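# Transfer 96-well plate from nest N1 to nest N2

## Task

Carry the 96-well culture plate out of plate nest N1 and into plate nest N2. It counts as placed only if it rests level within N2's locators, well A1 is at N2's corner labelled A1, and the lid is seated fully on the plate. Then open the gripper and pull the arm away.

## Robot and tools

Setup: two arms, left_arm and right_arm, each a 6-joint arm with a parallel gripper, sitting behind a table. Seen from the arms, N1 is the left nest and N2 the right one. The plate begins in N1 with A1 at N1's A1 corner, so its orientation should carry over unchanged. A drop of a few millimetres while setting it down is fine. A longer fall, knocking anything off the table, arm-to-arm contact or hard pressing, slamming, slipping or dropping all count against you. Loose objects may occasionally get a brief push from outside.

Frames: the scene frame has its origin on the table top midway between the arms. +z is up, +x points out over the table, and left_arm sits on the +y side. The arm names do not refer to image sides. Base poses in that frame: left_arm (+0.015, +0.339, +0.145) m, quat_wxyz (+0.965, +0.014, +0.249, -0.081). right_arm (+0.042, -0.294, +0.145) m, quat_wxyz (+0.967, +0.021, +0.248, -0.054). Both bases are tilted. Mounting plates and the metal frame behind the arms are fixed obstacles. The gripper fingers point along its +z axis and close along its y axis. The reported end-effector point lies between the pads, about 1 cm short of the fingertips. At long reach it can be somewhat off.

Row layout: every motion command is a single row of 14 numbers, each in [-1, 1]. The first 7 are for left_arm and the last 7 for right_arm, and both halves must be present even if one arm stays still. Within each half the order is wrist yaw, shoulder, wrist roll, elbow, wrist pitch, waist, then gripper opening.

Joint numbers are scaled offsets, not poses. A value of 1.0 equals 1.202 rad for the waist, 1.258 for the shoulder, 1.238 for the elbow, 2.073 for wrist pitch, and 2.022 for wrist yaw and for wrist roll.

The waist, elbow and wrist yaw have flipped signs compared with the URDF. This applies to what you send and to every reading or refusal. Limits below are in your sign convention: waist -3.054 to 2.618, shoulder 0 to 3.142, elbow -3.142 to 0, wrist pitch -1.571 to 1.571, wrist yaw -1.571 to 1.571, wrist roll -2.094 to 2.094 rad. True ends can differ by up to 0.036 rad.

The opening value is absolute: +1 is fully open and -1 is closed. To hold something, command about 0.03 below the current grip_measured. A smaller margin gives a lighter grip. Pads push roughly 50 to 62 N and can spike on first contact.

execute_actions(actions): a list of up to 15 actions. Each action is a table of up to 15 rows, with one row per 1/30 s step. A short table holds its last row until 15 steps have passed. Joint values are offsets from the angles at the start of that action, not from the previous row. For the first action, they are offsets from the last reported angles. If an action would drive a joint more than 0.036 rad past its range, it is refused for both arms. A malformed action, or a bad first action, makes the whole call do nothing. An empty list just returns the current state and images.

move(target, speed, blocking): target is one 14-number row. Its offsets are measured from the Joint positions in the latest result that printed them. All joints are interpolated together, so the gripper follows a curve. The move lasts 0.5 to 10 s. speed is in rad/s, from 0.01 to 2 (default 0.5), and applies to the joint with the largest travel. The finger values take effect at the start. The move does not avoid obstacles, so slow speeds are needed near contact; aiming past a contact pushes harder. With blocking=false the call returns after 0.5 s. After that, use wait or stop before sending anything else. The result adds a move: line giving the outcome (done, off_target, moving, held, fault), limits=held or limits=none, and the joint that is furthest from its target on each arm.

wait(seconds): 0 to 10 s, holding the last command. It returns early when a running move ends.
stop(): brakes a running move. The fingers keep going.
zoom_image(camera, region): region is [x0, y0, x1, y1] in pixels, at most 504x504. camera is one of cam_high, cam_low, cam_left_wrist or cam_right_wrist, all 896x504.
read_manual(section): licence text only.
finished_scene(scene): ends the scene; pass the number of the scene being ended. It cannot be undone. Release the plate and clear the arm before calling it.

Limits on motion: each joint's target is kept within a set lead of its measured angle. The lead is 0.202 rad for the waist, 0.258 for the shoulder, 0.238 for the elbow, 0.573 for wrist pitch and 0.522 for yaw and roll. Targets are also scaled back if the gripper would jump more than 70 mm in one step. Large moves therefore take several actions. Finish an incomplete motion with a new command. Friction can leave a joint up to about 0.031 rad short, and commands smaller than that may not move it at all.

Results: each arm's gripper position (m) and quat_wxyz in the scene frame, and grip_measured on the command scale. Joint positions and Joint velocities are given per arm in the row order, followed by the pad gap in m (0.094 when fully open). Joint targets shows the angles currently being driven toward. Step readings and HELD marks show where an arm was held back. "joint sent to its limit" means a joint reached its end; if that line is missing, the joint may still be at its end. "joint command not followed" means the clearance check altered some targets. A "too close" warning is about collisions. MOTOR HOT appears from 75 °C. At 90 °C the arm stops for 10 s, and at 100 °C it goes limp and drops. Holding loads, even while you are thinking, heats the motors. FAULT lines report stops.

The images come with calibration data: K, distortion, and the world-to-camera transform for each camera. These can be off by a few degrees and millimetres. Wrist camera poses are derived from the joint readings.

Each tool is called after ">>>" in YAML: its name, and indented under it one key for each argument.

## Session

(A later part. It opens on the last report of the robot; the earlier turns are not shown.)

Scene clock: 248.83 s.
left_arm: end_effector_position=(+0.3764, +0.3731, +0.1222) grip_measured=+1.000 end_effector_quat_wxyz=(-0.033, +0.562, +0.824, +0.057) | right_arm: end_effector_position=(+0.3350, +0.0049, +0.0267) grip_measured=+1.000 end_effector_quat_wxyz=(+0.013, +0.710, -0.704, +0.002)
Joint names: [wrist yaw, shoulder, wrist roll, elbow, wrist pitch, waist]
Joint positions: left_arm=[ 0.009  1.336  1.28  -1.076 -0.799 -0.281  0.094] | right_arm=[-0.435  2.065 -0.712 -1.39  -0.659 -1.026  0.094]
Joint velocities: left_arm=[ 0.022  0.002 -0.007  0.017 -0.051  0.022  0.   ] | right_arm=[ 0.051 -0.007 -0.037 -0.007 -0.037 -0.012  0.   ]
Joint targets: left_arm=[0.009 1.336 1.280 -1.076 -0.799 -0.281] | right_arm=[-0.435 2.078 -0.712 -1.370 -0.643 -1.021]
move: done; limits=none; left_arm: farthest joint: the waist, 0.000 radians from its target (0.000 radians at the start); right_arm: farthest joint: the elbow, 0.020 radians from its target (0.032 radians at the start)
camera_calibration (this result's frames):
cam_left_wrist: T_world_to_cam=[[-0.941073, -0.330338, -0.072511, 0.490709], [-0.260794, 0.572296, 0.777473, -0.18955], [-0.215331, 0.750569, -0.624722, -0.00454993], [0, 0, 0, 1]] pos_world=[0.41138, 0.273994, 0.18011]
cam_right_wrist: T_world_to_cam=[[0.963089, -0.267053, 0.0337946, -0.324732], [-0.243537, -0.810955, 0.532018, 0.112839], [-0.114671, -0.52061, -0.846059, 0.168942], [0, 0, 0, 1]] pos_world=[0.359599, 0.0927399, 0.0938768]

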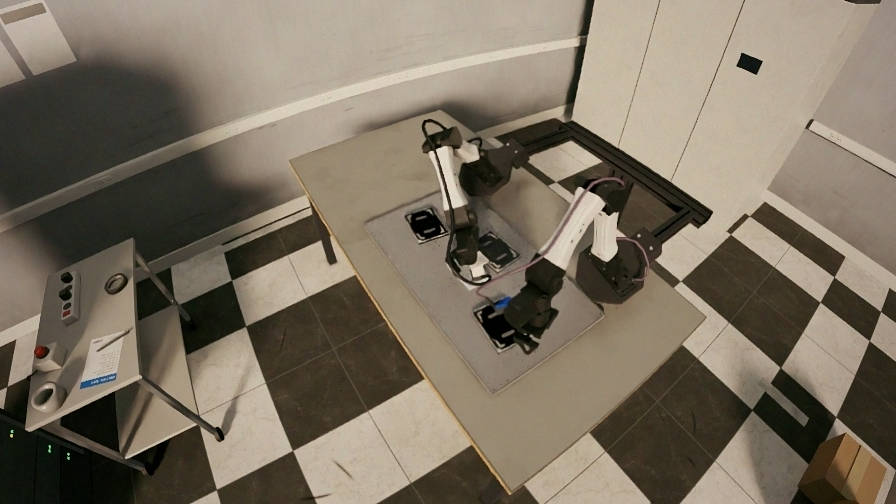

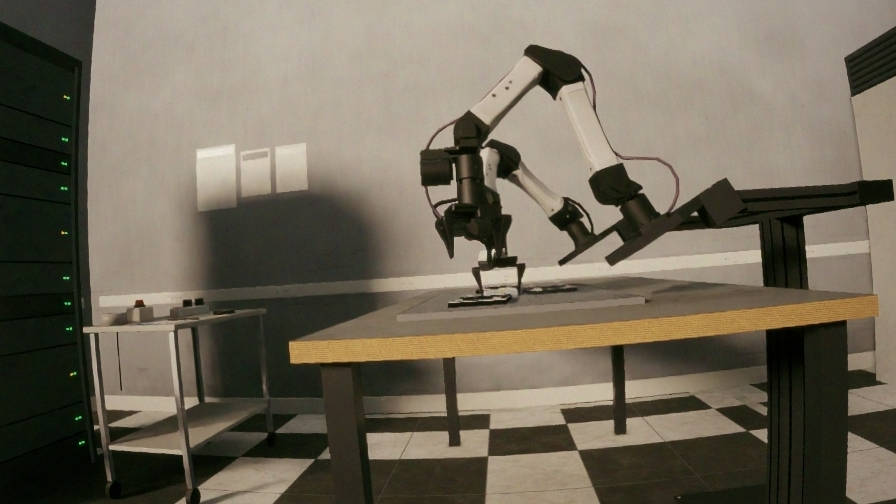

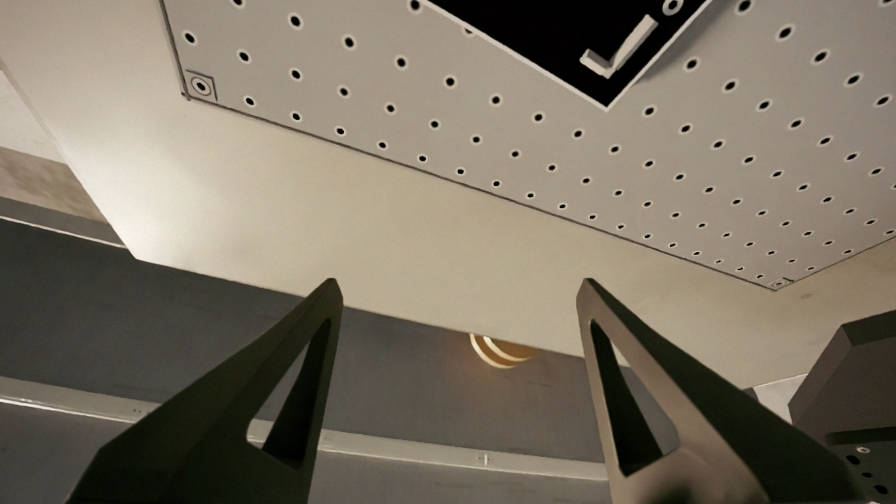

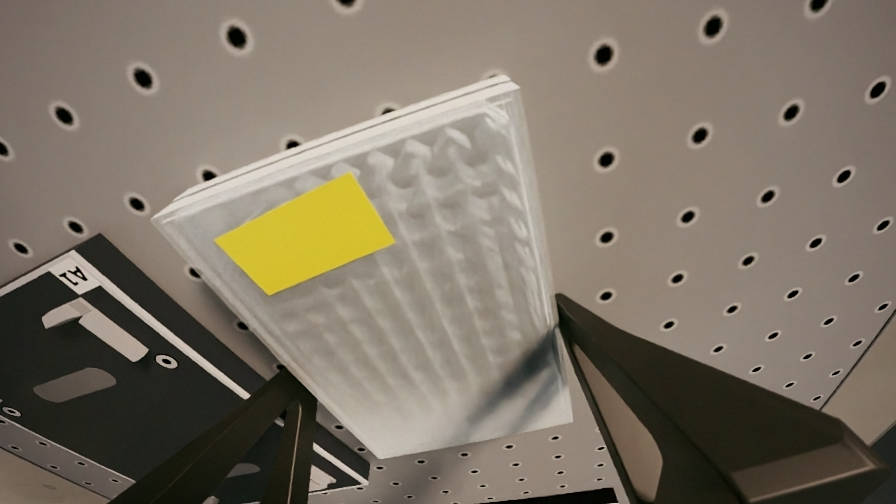

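>>> move:
  target: [0,0,0,0,0,0,1,0,0.022,0,0.024,0.02,0.011,1]
  speed: 0.04

>>> zoom_image:
  camera: "cam_low"
  region: [440, 250, 580, 320]

Scene clock: 252.90 s.
left_arm: end_effector_position=(+0.3764, +0.3731, +0.1222) grip_measured=+1.000 end_effector_quat_wxyz=(-0.033, +0.562, +0.824, +0.057) | right_arm: end_effector_position=(+0.3396, +0.0075, +0.0259) grip_measured=+1.000 end_effector_quat_wxyz=(+0.003, +0.705, -0.709, +0.002)
Joint names: [wrist yaw, shoulder, wrist roll, elbow, wrist pitch, waist]
Joint positions: left_arm=[ 0.009  1.336  1.28  -1.076 -0.799 -0.281  0.094] | right_arm=[-0.435  2.065 -0.712 -1.39  -0.635 -1.021  0.094]
Joint velocities: left_arm=[ 0.081 -0.002 -0.022  0.012  0.007 -0.002  0.   ] | right_arm=[-0.022 -0.007  0.051  0.002 -0.007  0.012  0.   ]
Joint targets: left_arm=[0.009 1.336 1.280 -1.076 -0.799 -0.281] | right_arm=[-0.435 2.092 -0.712 -1.360 -0.617 -1.013]
move: off_target (right_arm); limits=none; left_arm: farthest joint: the waist, 0.000 radians from its target (0.000 radians at the start); right_arm: farthest joint: the elbow, 0.030 radians from its target (0.030 radians at the start)
camera_calibration (this result's frames):
cam_left_wrist: T_world_to_cam=[[-0.941073, -0.330338, -0.072511, 0.490709], [-0.260794, 0.572296, 0.777473, -0.18955], [-0.215331, 0.750569, -0.624722, -0.00454993], [0, 0, 0, 1]] pos_world=[0.41138, 0.273994, 0.18011]
cam_right_wrist: T_world_to_cam=[[0.958797, -0.280803, 0.0430953, -0.32717], [-0.261853, -0.81468, 0.517425, 0.123159], [-0.110186, -0.507391, -0.854642, 0.168732], [0, 0, 0, 1]] pos_world=[0.364531, 0.0940779, 0.0945793]

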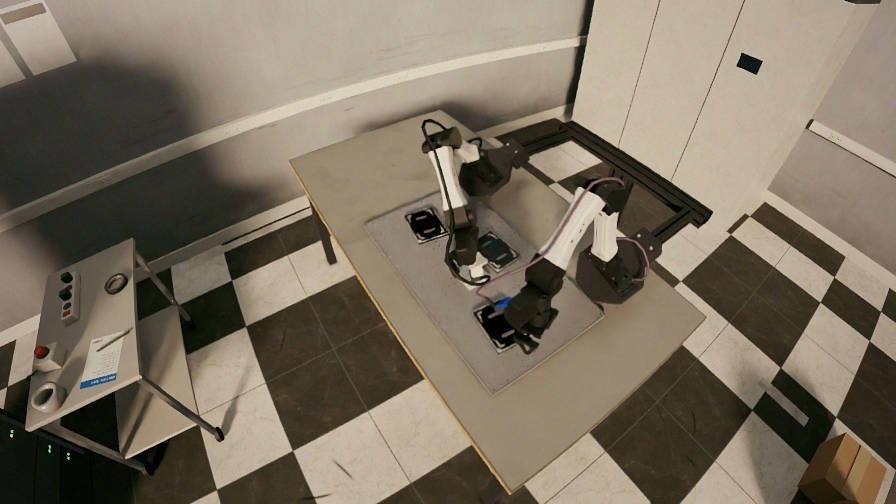

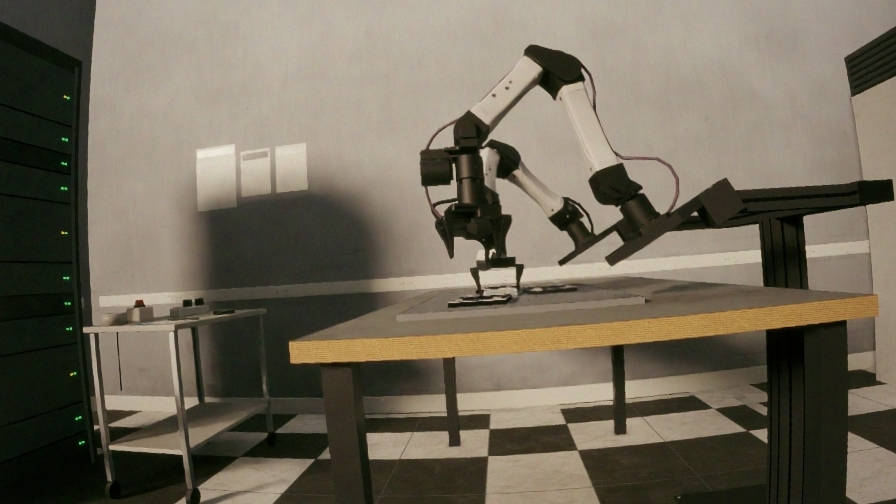

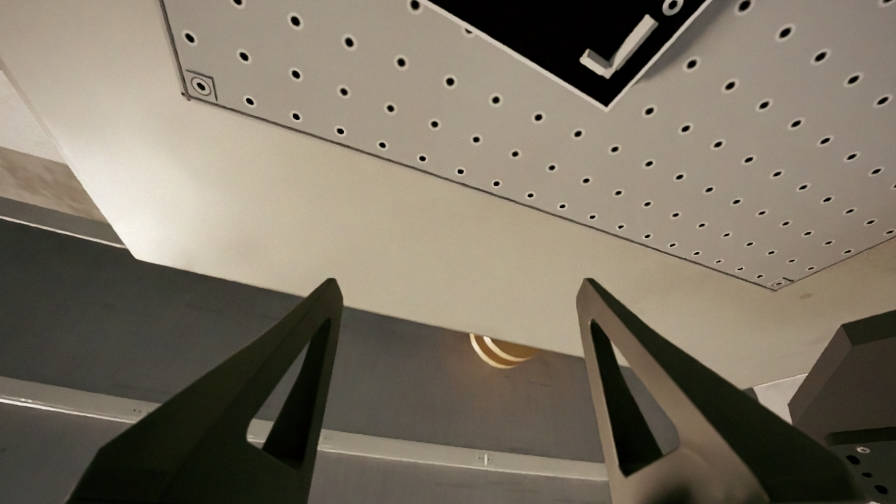

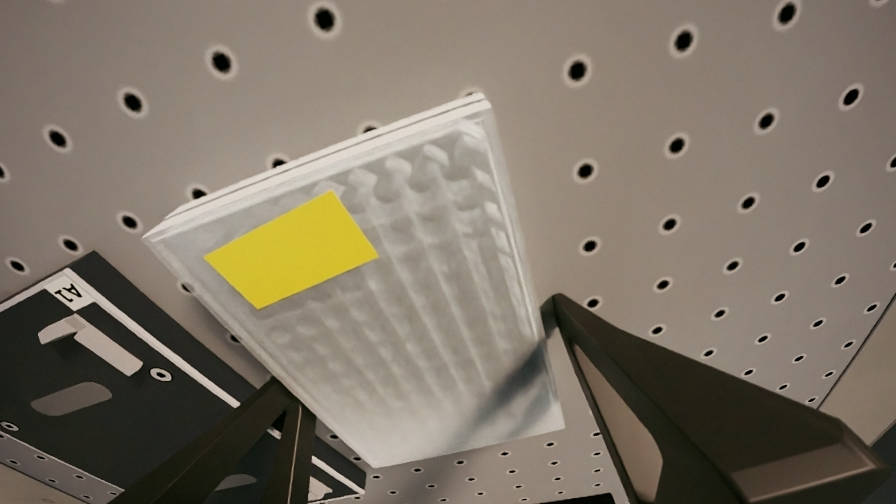

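Region (440, 250, 580, 320) of cam_low's 896x504 image, scaled by 3.600, with more detail than that image has.

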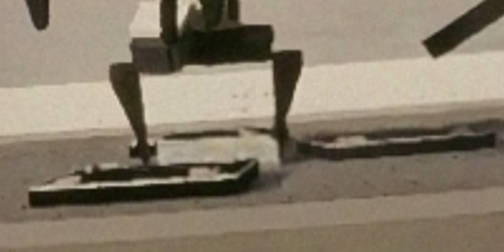

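>>> execute_actions:
  actions:
    - [[0,0,0,0,0,0,1,0,-0.006,0,0,-0.017,0,1]]
    - [[0,0,0,0,0,0,1,0,0,0,0,0,0,0.85]]
    - [[0,0,0,0,0,0,1,0,0,0,0,0,0,0.74]]
    - [[0,0,0,0,0,0,1,0,0,0,0,0,0,0.74]]

Scene clock: 258.67 s.
left_arm: end_effector_position=(+0.3764, +0.3731, +0.1222) grip_measured=+1.000 end_effector_quat_wxyz=(-0.033, +0.562, +0.824, +0.057) | right_arm: end_effector_position=(+0.3389, +0.0064, +0.0258) grip_measured=+0.800 end_effector_quat_wxyz=(+0.006, +0.706, -0.708, +0.002)
Joint names: [wrist yaw, shoulder, wrist roll, elbow, wrist pitch, waist]
Joint positions: left_arm=[ 0.009  1.336  1.28  -1.076 -0.799 -0.281  0.094] | right_arm=[-0.436  2.065 -0.712 -1.39  -0.641 -1.021  0.085]
Joint velocities: left_arm=[ 0.125 -0.017 -0.007 -0.007 -0.007 -0.002  0.   ] | right_arm=[ 0.007  0.007 -0.037  0.012  0.007  0.012 -0.001]
Joint targets: left_arm=[0.009 1.336 1.280 -1.076 -0.799 -0.281] | right_arm=[-0.436 2.065 -0.712 -1.390 -0.641 -1.021]
Step readings (joint positions; steps 1 to 15: 1st action; 16 to 30: 2nd action; 31 to 45: 3rd action; 46 to 60: 4th action):
0: left_arm=[0.009 1.336 1.280 -1.076 -0.799 -0.281] | right_arm=[-0.435 2.065 -0.712 -1.390 -0.635 -1.021]
1: left_arm=[0.009 1.336 1.280 -1.076 -0.799 -0.281] | right_arm=[-0.435 2.065 -0.712 -1.390 -0.636 -1.021]
2: left_arm=[0.009 1.336 1.280 -1.076 -0.799 -0.281] | right_arm=[-0.435 2.065 -0.712 -1.390 -0.638 -1.021]
4: left_arm=[0.009 1.336 1.280 -1.076 -0.799 -0.281] | right_arm=[-0.435 2.065 -0.712 -1.390 -0.640 -1.021]
8: left_arm=[0.009 1.336 1.280 -1.076 -0.799 -0.281] | right_arm=[-0.435 2.065 -0.712 -1.390 -0.641 -1.021]
15: left_arm=[0.009 1.336 1.280 -1.076 -0.799 -0.281] | right_arm=[-0.435 2.065 -0.712 -1.390 -0.641 -1.021]
16: left_arm=[0.009 1.336 1.280 -1.076 -0.799 -0.281] | right_arm=[-0.436 2.065 -0.712 -1.390 -0.641 -1.021]
17: left_arm=[0.009 1.336 1.280 -1.076 -0.799 -0.281] | right_arm=[-0.436 2.065 -0.712 -1.390 -0.641 -1.021]
19: left_arm=[0.009 1.336 1.280 -1.076 -0.799 -0.281] | right_arm=[-0.436 2.065 -0.712 -1.390 -0.641 -1.021]
23: left_arm=[0.009 1.336 1.280 -1.076 -0.799 -0.281] | right_arm=[-0.436 2.065 -0.712 -1.390 -0.641 -1.021]
30: left_arm=[0.009 1.336 1.280 -1.076 -0.799 -0.281] | right_arm=[-0.436 2.065 -0.712 -1.390 -0.641 -1.021]
31: left_arm=[0.009 1.336 1.280 -1.076 -0.799 -0.281] | right_arm=[-0.436 2.065 -0.712 -1.390 -0.641 -1.021]
32: left_arm=[0.009 1.336 1.280 -1.076 -0.799 -0.281] | right_arm=[-0.436 2.065 -0.712 -1.390 -0.641 -1.021]
34: left_arm=[0.009 1.336 1.280 -1.076 -0.799 -0.281] | right_arm=[-0.436 2.065 -0.712 -1.390 -0.641 -1.021]
38: left_arm=[0.009 1.336 1.280 -1.076 -0.799 -0.281] | right_arm=[-0.436 2.065 -0.712 -1.390 -0.641 -1.021]
45: left_arm=[0.009 1.336 1.280 -1.076 -0.799 -0.281] | right_arm=[-0.436 2.065 -0.712 -1.390 -0.641 -1.021]
46: left_arm=[0.009 1.336 1.280 -1.076 -0.799 -0.281] | right_arm=[-0.436 2.065 -0.712 -1.390 -0.641 -1.021]
47: left_arm=[0.009 1.336 1.280 -1.076 -0.799 -0.281] | right_arm=[-0.436 2.065 -0.712 -1.390 -0.641 -1.021]
49: left_arm=[0.009 1.336 1.280 -1.076 -0.799 -0.281] | right_arm=[-0.436 2.065 -0.712 -1.390 -0.641 -1.021]
53: left_arm=[0.009 1.336 1.280 -1.076 -0.799 -0.281] | right_arm=[-0.436 2.065 -0.712 -1.390 -0.641 -1.021]
60: Joint positions above
camera_calibration (this result's frames):
cam_left_wrist: T_world_to_cam=[[-0.941073, -0.330338, -0.072511, 0.490709], [-0.260794, 0.572296, 0.777473, -0.18955], [-0.215331, 0.750569, -0.624722, -0.00454993], [0, 0, 0, 1]] pos_world=[0.41138, 0.273994, 0.18011]
cam_right_wrist: T_world_to_cam=[[0.959508, -0.278641, 0.0412706, -0.327012], [-0.258528, -0.812963, 0.52178, 0.120805], [-0.111838, -0.511322, -0.852081, 0.168542], [0, 0, 0, 1]] pos_world=[0.363851, 0.0932704, 0.0940735]

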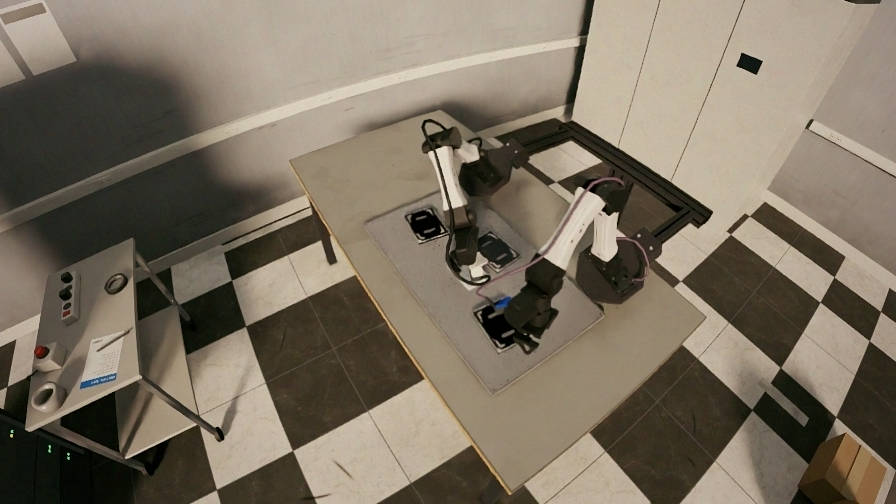

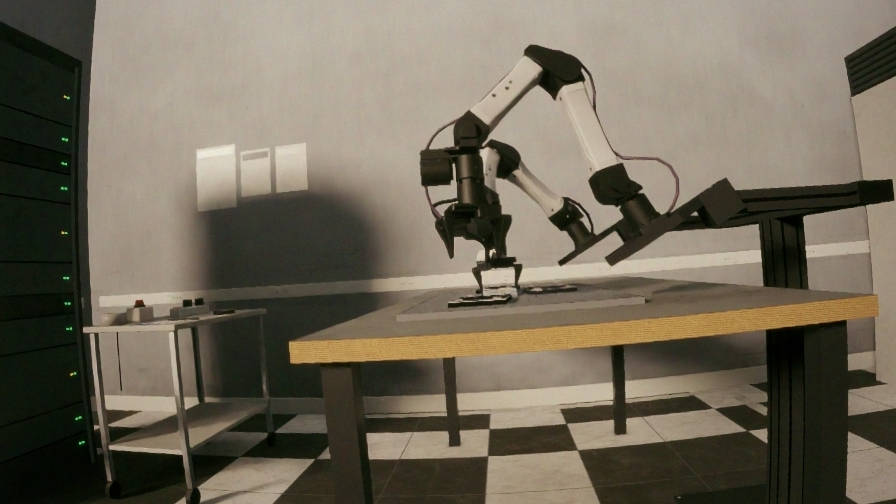

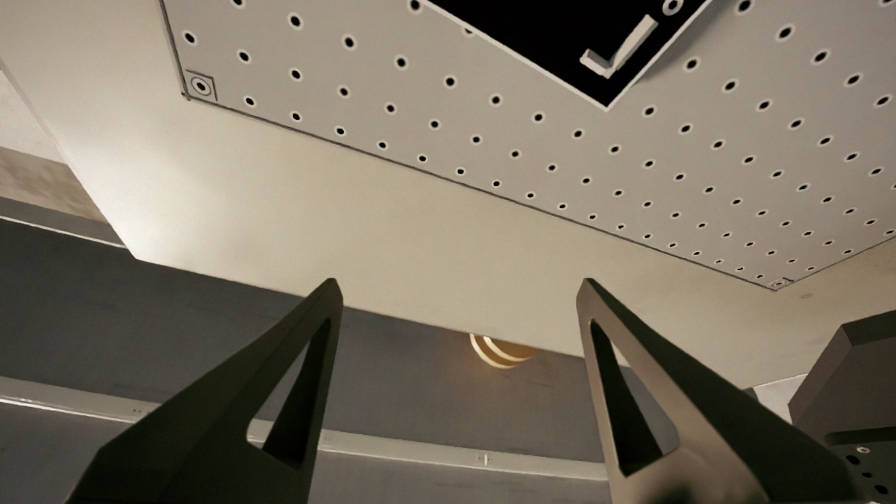

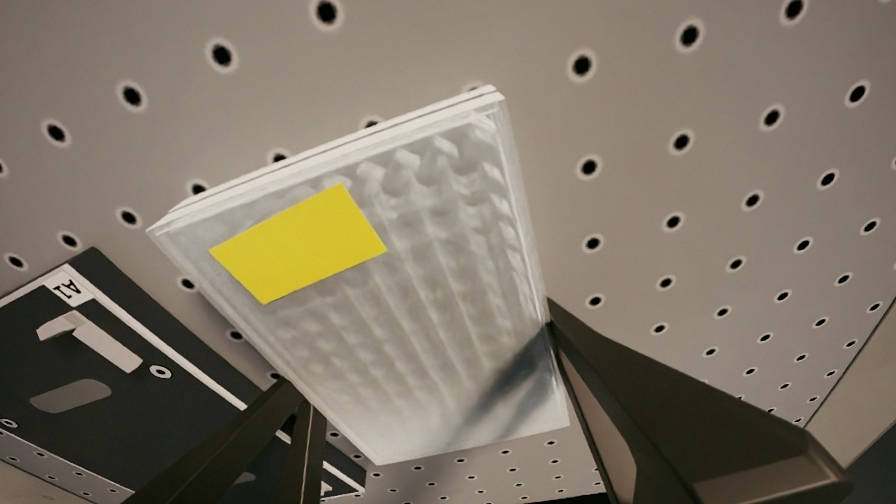

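>>> move:
  target: [0,0,0,0,0,0,1,0,-0.12,0.025,0,-0.063,-0.058,0.74]
  speed: 0.15

Scene clock: 275.50 s.
left_arm: end_effector_position=(+0.3764, +0.3731, +0.1222) grip_measured=+1.000 end_effector_quat_wxyz=(-0.033, +0.562, +0.824, +0.057) | right_arm: end_effector_position=(+0.3361, +0.0084, +0.0784) grip_measured=+0.800 end_effector_quat_wxyz=(-0.011, +0.709, -0.705, -0.007)
Joint names: [wrist yaw, shoulder, wrist roll, elbow, wrist pitch, waist]
Joint positions: left_arm=[ 0.009  1.336  1.28  -1.076 -0.799 -0.281  0.094] | right_arm=[-0.436  1.938 -0.673 -1.39  -0.756 -1.081  0.085]
Joint velocities: left_arm=[-0.007  0.002 -0.037 -0.012  0.022  0.002  0.   ] | right_arm=[-0.051  0.017  0.007 -0.007  0.037  0.007 -0.   ]
Joint targets: left_arm=[0.009 1.336 1.280 -1.076 -0.799 -0.281] | right_arm=[-0.436 1.914 -0.662 -1.390 -0.772 -1.091]
move: off_target (right_arm); limits=none; left_arm: farthest joint: the waist, 0.000 radians from its target (0.000 radians at the start); right_arm: farthest joint: the shoulder, 0.024 radians from its target (0.151 radians at the start)
camera_calibration (this result's frames):
cam_left_wrist: T_world_to_cam=[[-0.941073, -0.330338, -0.072511, 0.490709], [-0.260794, 0.572296, 0.777473, -0.18955], [-0.215331, 0.750569, -0.624722, -0.00454993], [0, 0, 0, 1]] pos_world=[0.41138, 0.273994, 0.18011]
cam_right_wrist: T_world_to_cam=[[0.961247, -0.272572, 0.0413451, -0.326521], [-0.257454, -0.833878, 0.488227, 0.0967933], [-0.0986, -0.479951, -0.871737, 0.210914], [0, 0, 0, 1]] pos_world=[0.359583, 0.092942, 0.150105]

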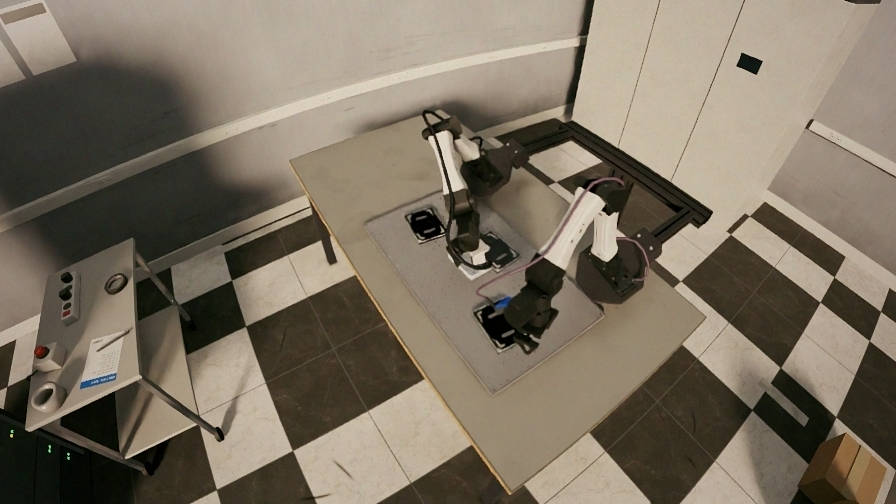

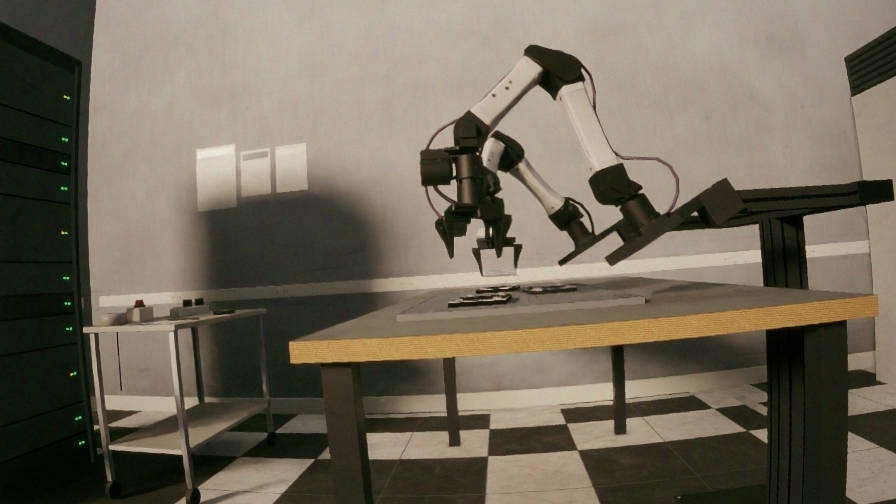

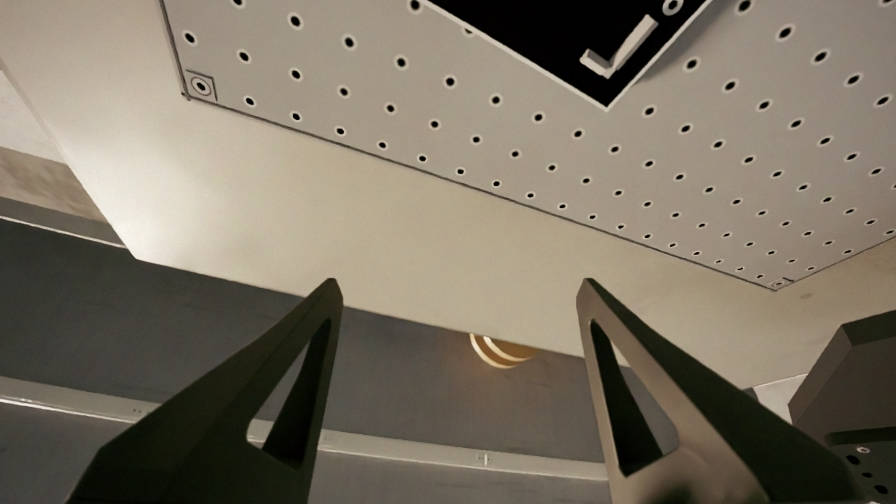

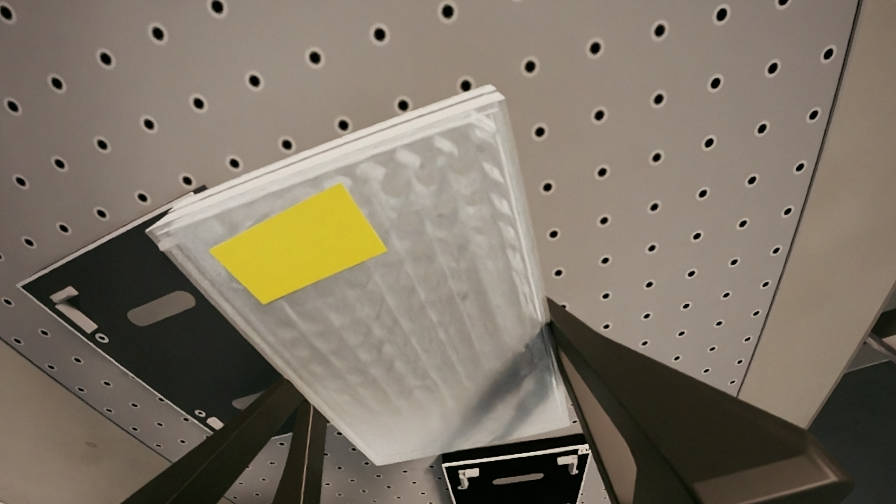

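>>> move:
  target: [0,0,0,0,0,0,1,0.128,-0.535,-0.287,0.525,0.093,0.605,0.74]
  speed: 0.4

Scene clock: 282.33 s.
left_arm: end_effector_position=(+0.3764, +0.3731, +0.1222) grip_measured=+1.000 end_effector_quat_wxyz=(-0.033, +0.562, +0.824, +0.057) | right_arm: end_effector_position=(+0.3394, -0.2521, +0.0746) grip_measured=+0.800 end_effector_quat_wxyz=(+0.005, +0.662, -0.750, -0.001)
Joint names: [wrist yaw, shoulder, wrist roll, elbow, wrist pitch, waist]
Joint positions: left_arm=[ 0.009  1.336  1.28  -1.076 -0.799 -0.281  0.094] | right_arm=[-0.187  1.289 -1.241 -0.76  -0.579 -0.359  0.085]
Joint velocities: left_arm=[ 0.11  -0.017  0.066  0.002 -0.007  0.002  0.   ] | right_arm=[ 0.037 -0.002 -0.007 -0.007 -0.007 -0.007 -0.   ]
Joint targets: left_arm=[0.009 1.336 1.280 -1.076 -0.799 -0.281] | right_arm=[-0.177 1.265 -1.253 -0.740 -0.563 -0.354]
move: off_target (right_arm); limits=none; left_arm: farthest joint: the waist, 0.000 radians from its target (0.000 radians at the start); right_arm: farthest joint: the shoulder, 0.024 radians from its target (0.673 radians at the start)
camera_calibration (this result's frames):
cam_left_wrist: T_world_to_cam=[[-0.941073, -0.330338, -0.072511, 0.490709], [-0.260794, 0.572296, 0.777473, -0.18955], [-0.215331, 0.750569, -0.624722, -0.00454993], [0, 0, 0, 1]] pos_world=[0.41138, 0.273994, 0.18011]
cam_right_wrist: T_world_to_cam=[[0.918878, -0.392806, 0.0369617, -0.416183], [-0.353697, -0.778621, 0.518313, -0.0733411], [-0.174817, -0.48934, -0.854392, 0.105073], [0, 0, 0, 1]] pos_world=[0.37485, -0.169168, 0.14317]

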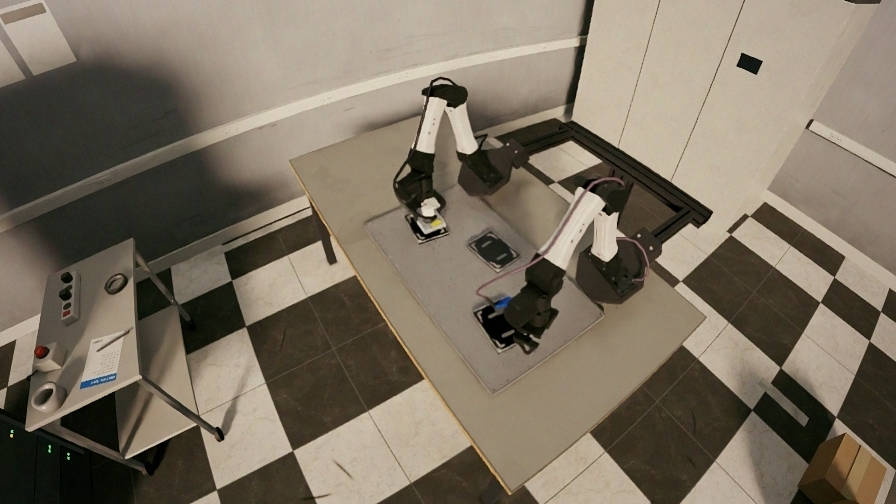

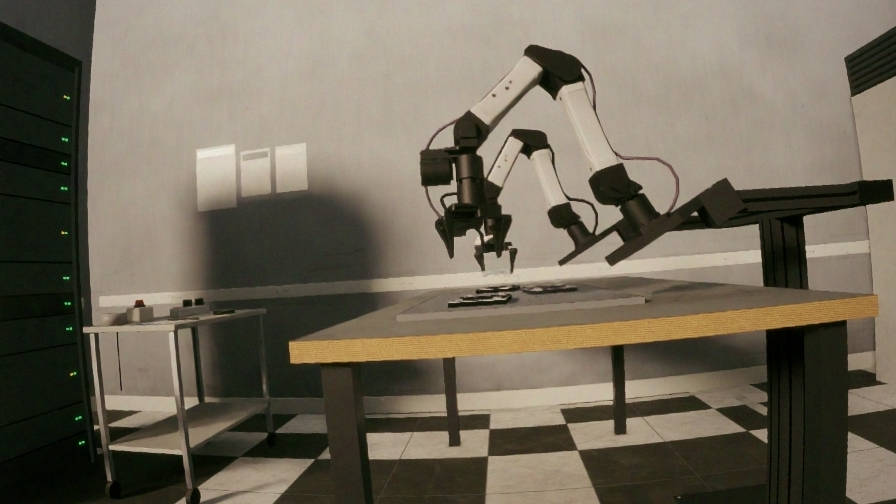

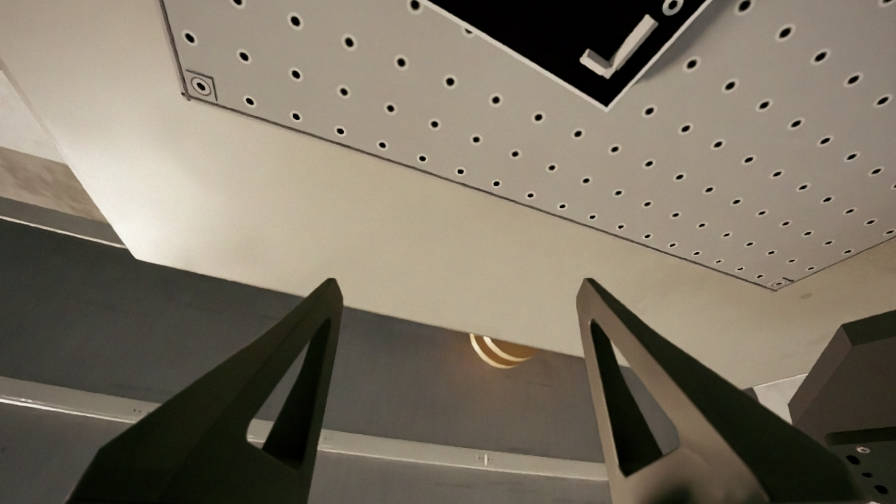

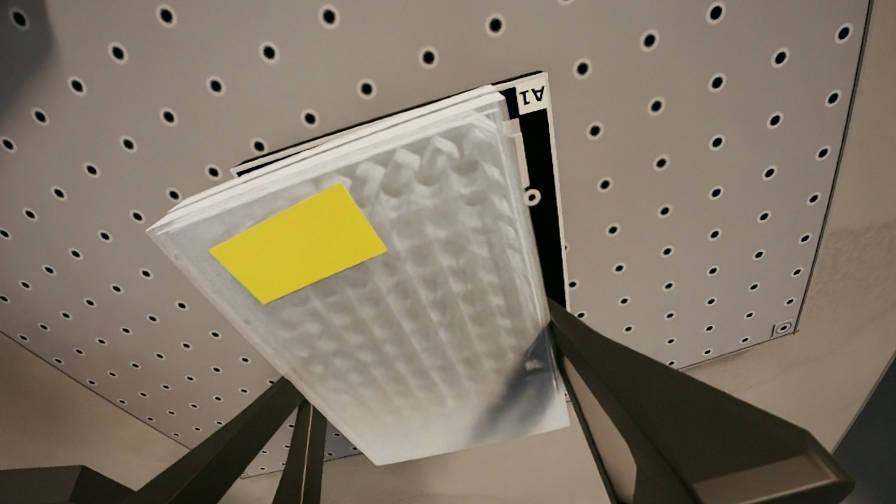

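>>> execute_actions:
  actions: []

Scene clock: 292.73 s.
left_arm: end_effector_position=(+0.3764, +0.3731, +0.1222) grip_measured=+1.000 end_effector_quat_wxyz=(-0.033, +0.562, +0.824, +0.057) | right_arm: end_effector_position=(+0.3395, -0.2520, +0.0746) grip_measured=+0.800 end_effector_quat_wxyz=(+0.005, +0.662, -0.750, -0.001)
Joint names: [wrist yaw, shoulder, wrist roll, elbow, wrist pitch, waist]
Joint positions: left_arm=[ 0.009  1.336  1.28  -1.076 -0.799 -0.281  0.094] | right_arm=[-0.187  1.289 -1.242 -0.76  -0.579 -0.359  0.085]
Joint velocities: left_arm=[ 0.051 -0.002  0.037 -0.007 -0.037 -0.002  0.   ] | right_arm=[-0.007  0.012 -0.066  0.022 -0.037  0.002 -0.001]
Joint targets: left_arm=[0.009 1.336 1.280 -1.076 -0.799 -0.281] | right_arm=[-0.177 1.265 -1.253 -0.740 -0.563 -0.354]
camera_calibration (this result's frames):
cam_left_wrist: T_world_to_cam=[[-0.941073, -0.330338, -0.072511, 0.490709], [-0.260794, 0.572296, 0.777473, -0.18955], [-0.215331, 0.750569, -0.624722, -0.00454993], [0, 0, 0, 1]] pos_world=[0.41138, 0.273994, 0.18011]
cam_right_wrist: T_world_to_cam=[[0.918987, -0.392522, 0.0372666, -0.416247], [-0.353643, -0.778772, 0.518122, -0.0733359], [-0.174352, -0.489327, -0.854494, 0.10495], [0, 0, 0, 1]] pos_world=[0.37489, -0.169143, 0.143188]

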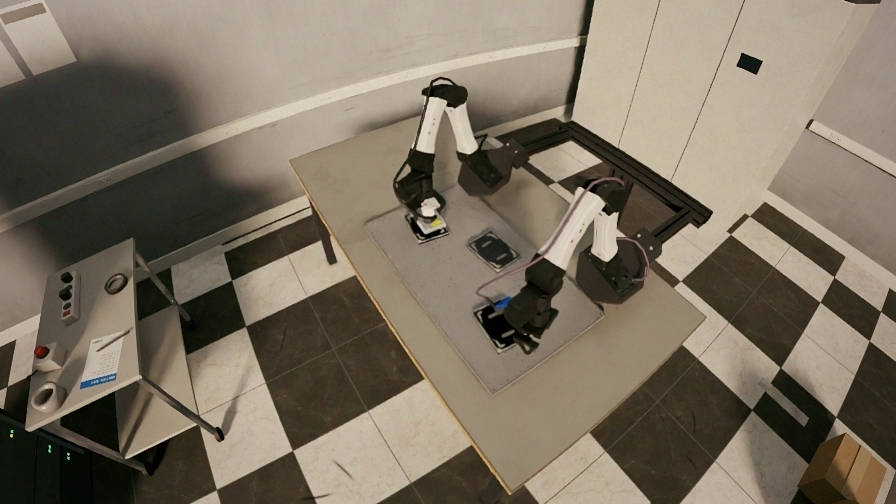

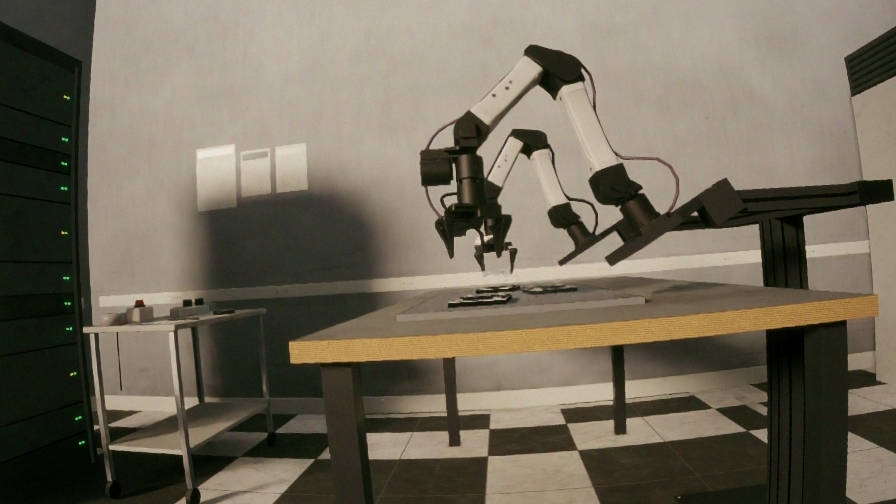

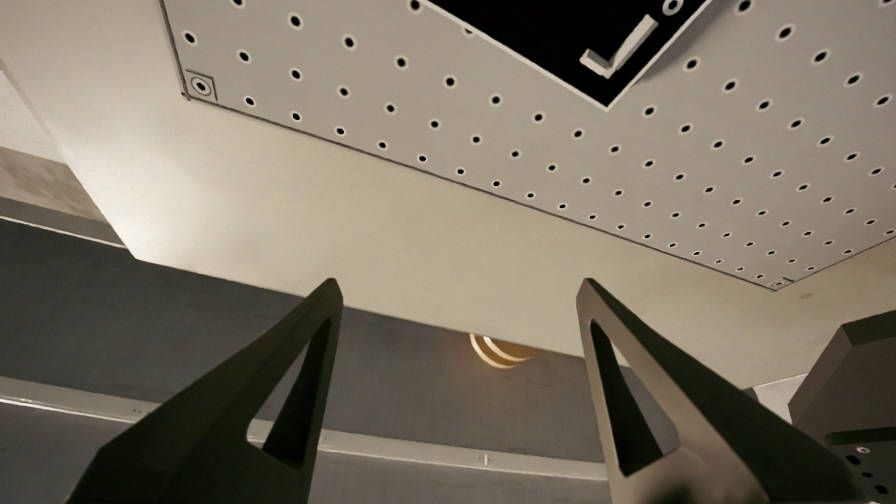

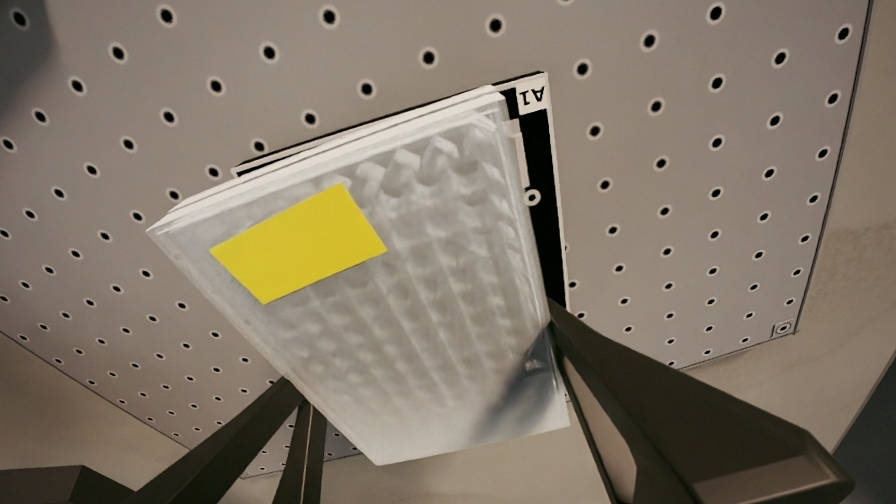

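>>> move:
  target: [0,0,0,0,0,0,1, 0.011,0.071,-0.013,0.038,0.062,0.023,0.74]
  speed: 0.1

>>> zoom_image:
  camera: "cam_right_wrist"
  region: [100,30,600,330]

Scene clock: 301.33 s.
left_arm: end_effector_position=(+0.3764, +0.3731, +0.1222) grip_measured=+1.000 end_effector_quat_wxyz=(-0.033, +0.562, +0.824, +0.057) | right_arm: end_effector_position=(+0.3419, -0.2516, +0.0520) grip_measured=+0.800 end_effector_quat_wxyz=(+0.001, +0.660, -0.751, -0.001)
Joint names: [wrist yaw, shoulder, wrist roll, elbow, wrist pitch, waist]
Joint positions: left_arm=[ 0.009  1.336  1.28  -1.076 -0.799 -0.281  0.094] | right_arm=[-0.174  1.364 -1.257 -0.732 -0.467 -0.339  0.085]
Joint velocities: left_arm=[ 0.022 -0.002  0.037  0.002 -0.051  0.012  0.   ] | right_arm=[-0.007  0.007 -0.007  0.017 -0.022  0.002  0.001]
Joint targets: left_arm=[0.009 1.336 1.280 -1.076 -0.799 -0.281] | right_arm=[-0.164 1.378 -1.268 -0.712 -0.451 -0.332]
move: done; limits=none; left_arm: farthest joint: the waist, 0.000 radians from its target (0.000 radians at the start); right_arm: farthest joint: the elbow, 0.020 radians from its target (0.047 radians at the start)
camera_calibration (this result's frames):
cam_left_wrist: T_world_to_cam=[[-0.941073, -0.330338, -0.072511, 0.490709], [-0.260794, 0.572296, 0.777473, -0.18955], [-0.215331, 0.750569, -0.624722, -0.00454993], [0, 0, 0, 1]] pos_world=[0.41138, 0.273994, 0.18011]
cam_right_wrist: T_world_to_cam=[[0.917073, -0.396637, 0.0406913, -0.417951], [-0.359935, -0.77964, 0.512453, -0.0581848], [-0.171533, -0.484603, -0.857751, 0.08669], [0, 0, 0, 1]] pos_world=[0.377219, -0.169128, 0.121182]

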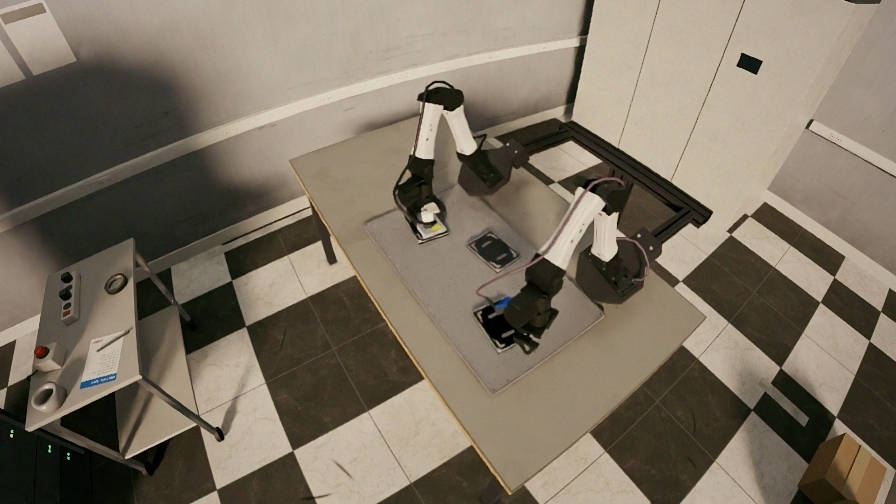

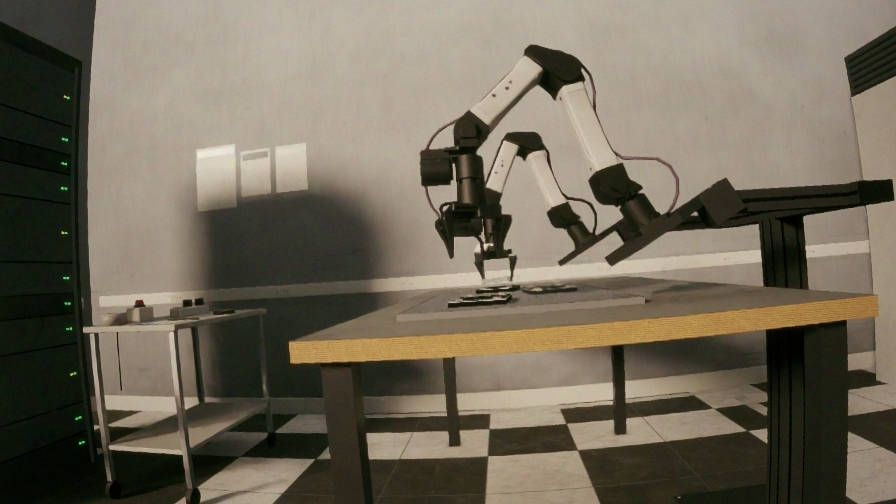

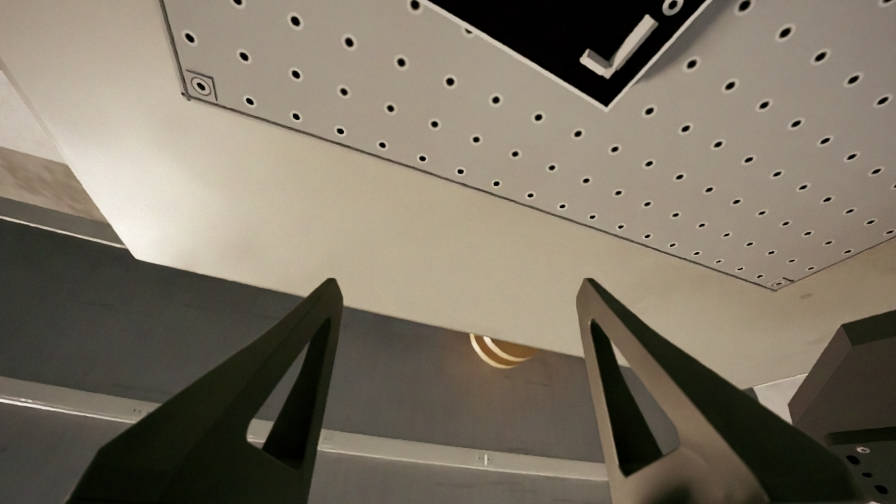

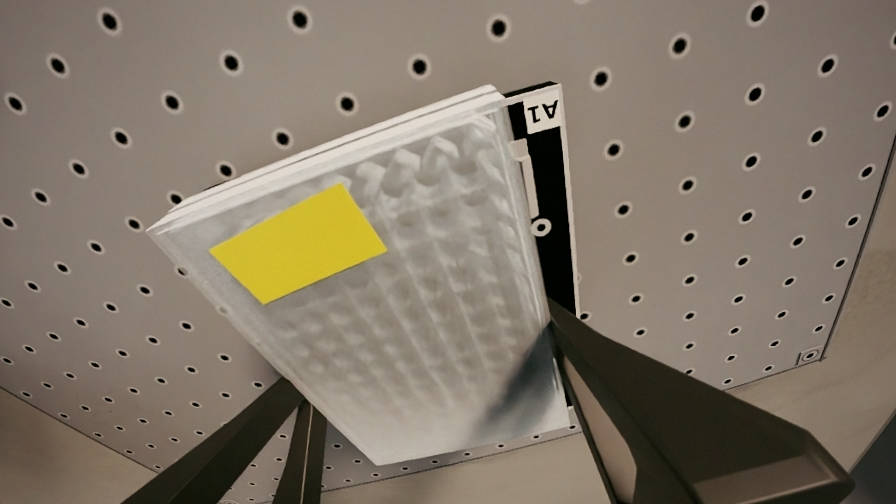

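Region (100, 30, 600, 330) of cam_right_wrist's 896x504 image, scaled by 1.008, with more detail than that image has; it fills the top 302 rows of this view, and the rest is white.

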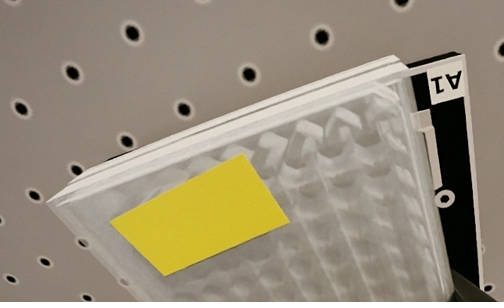

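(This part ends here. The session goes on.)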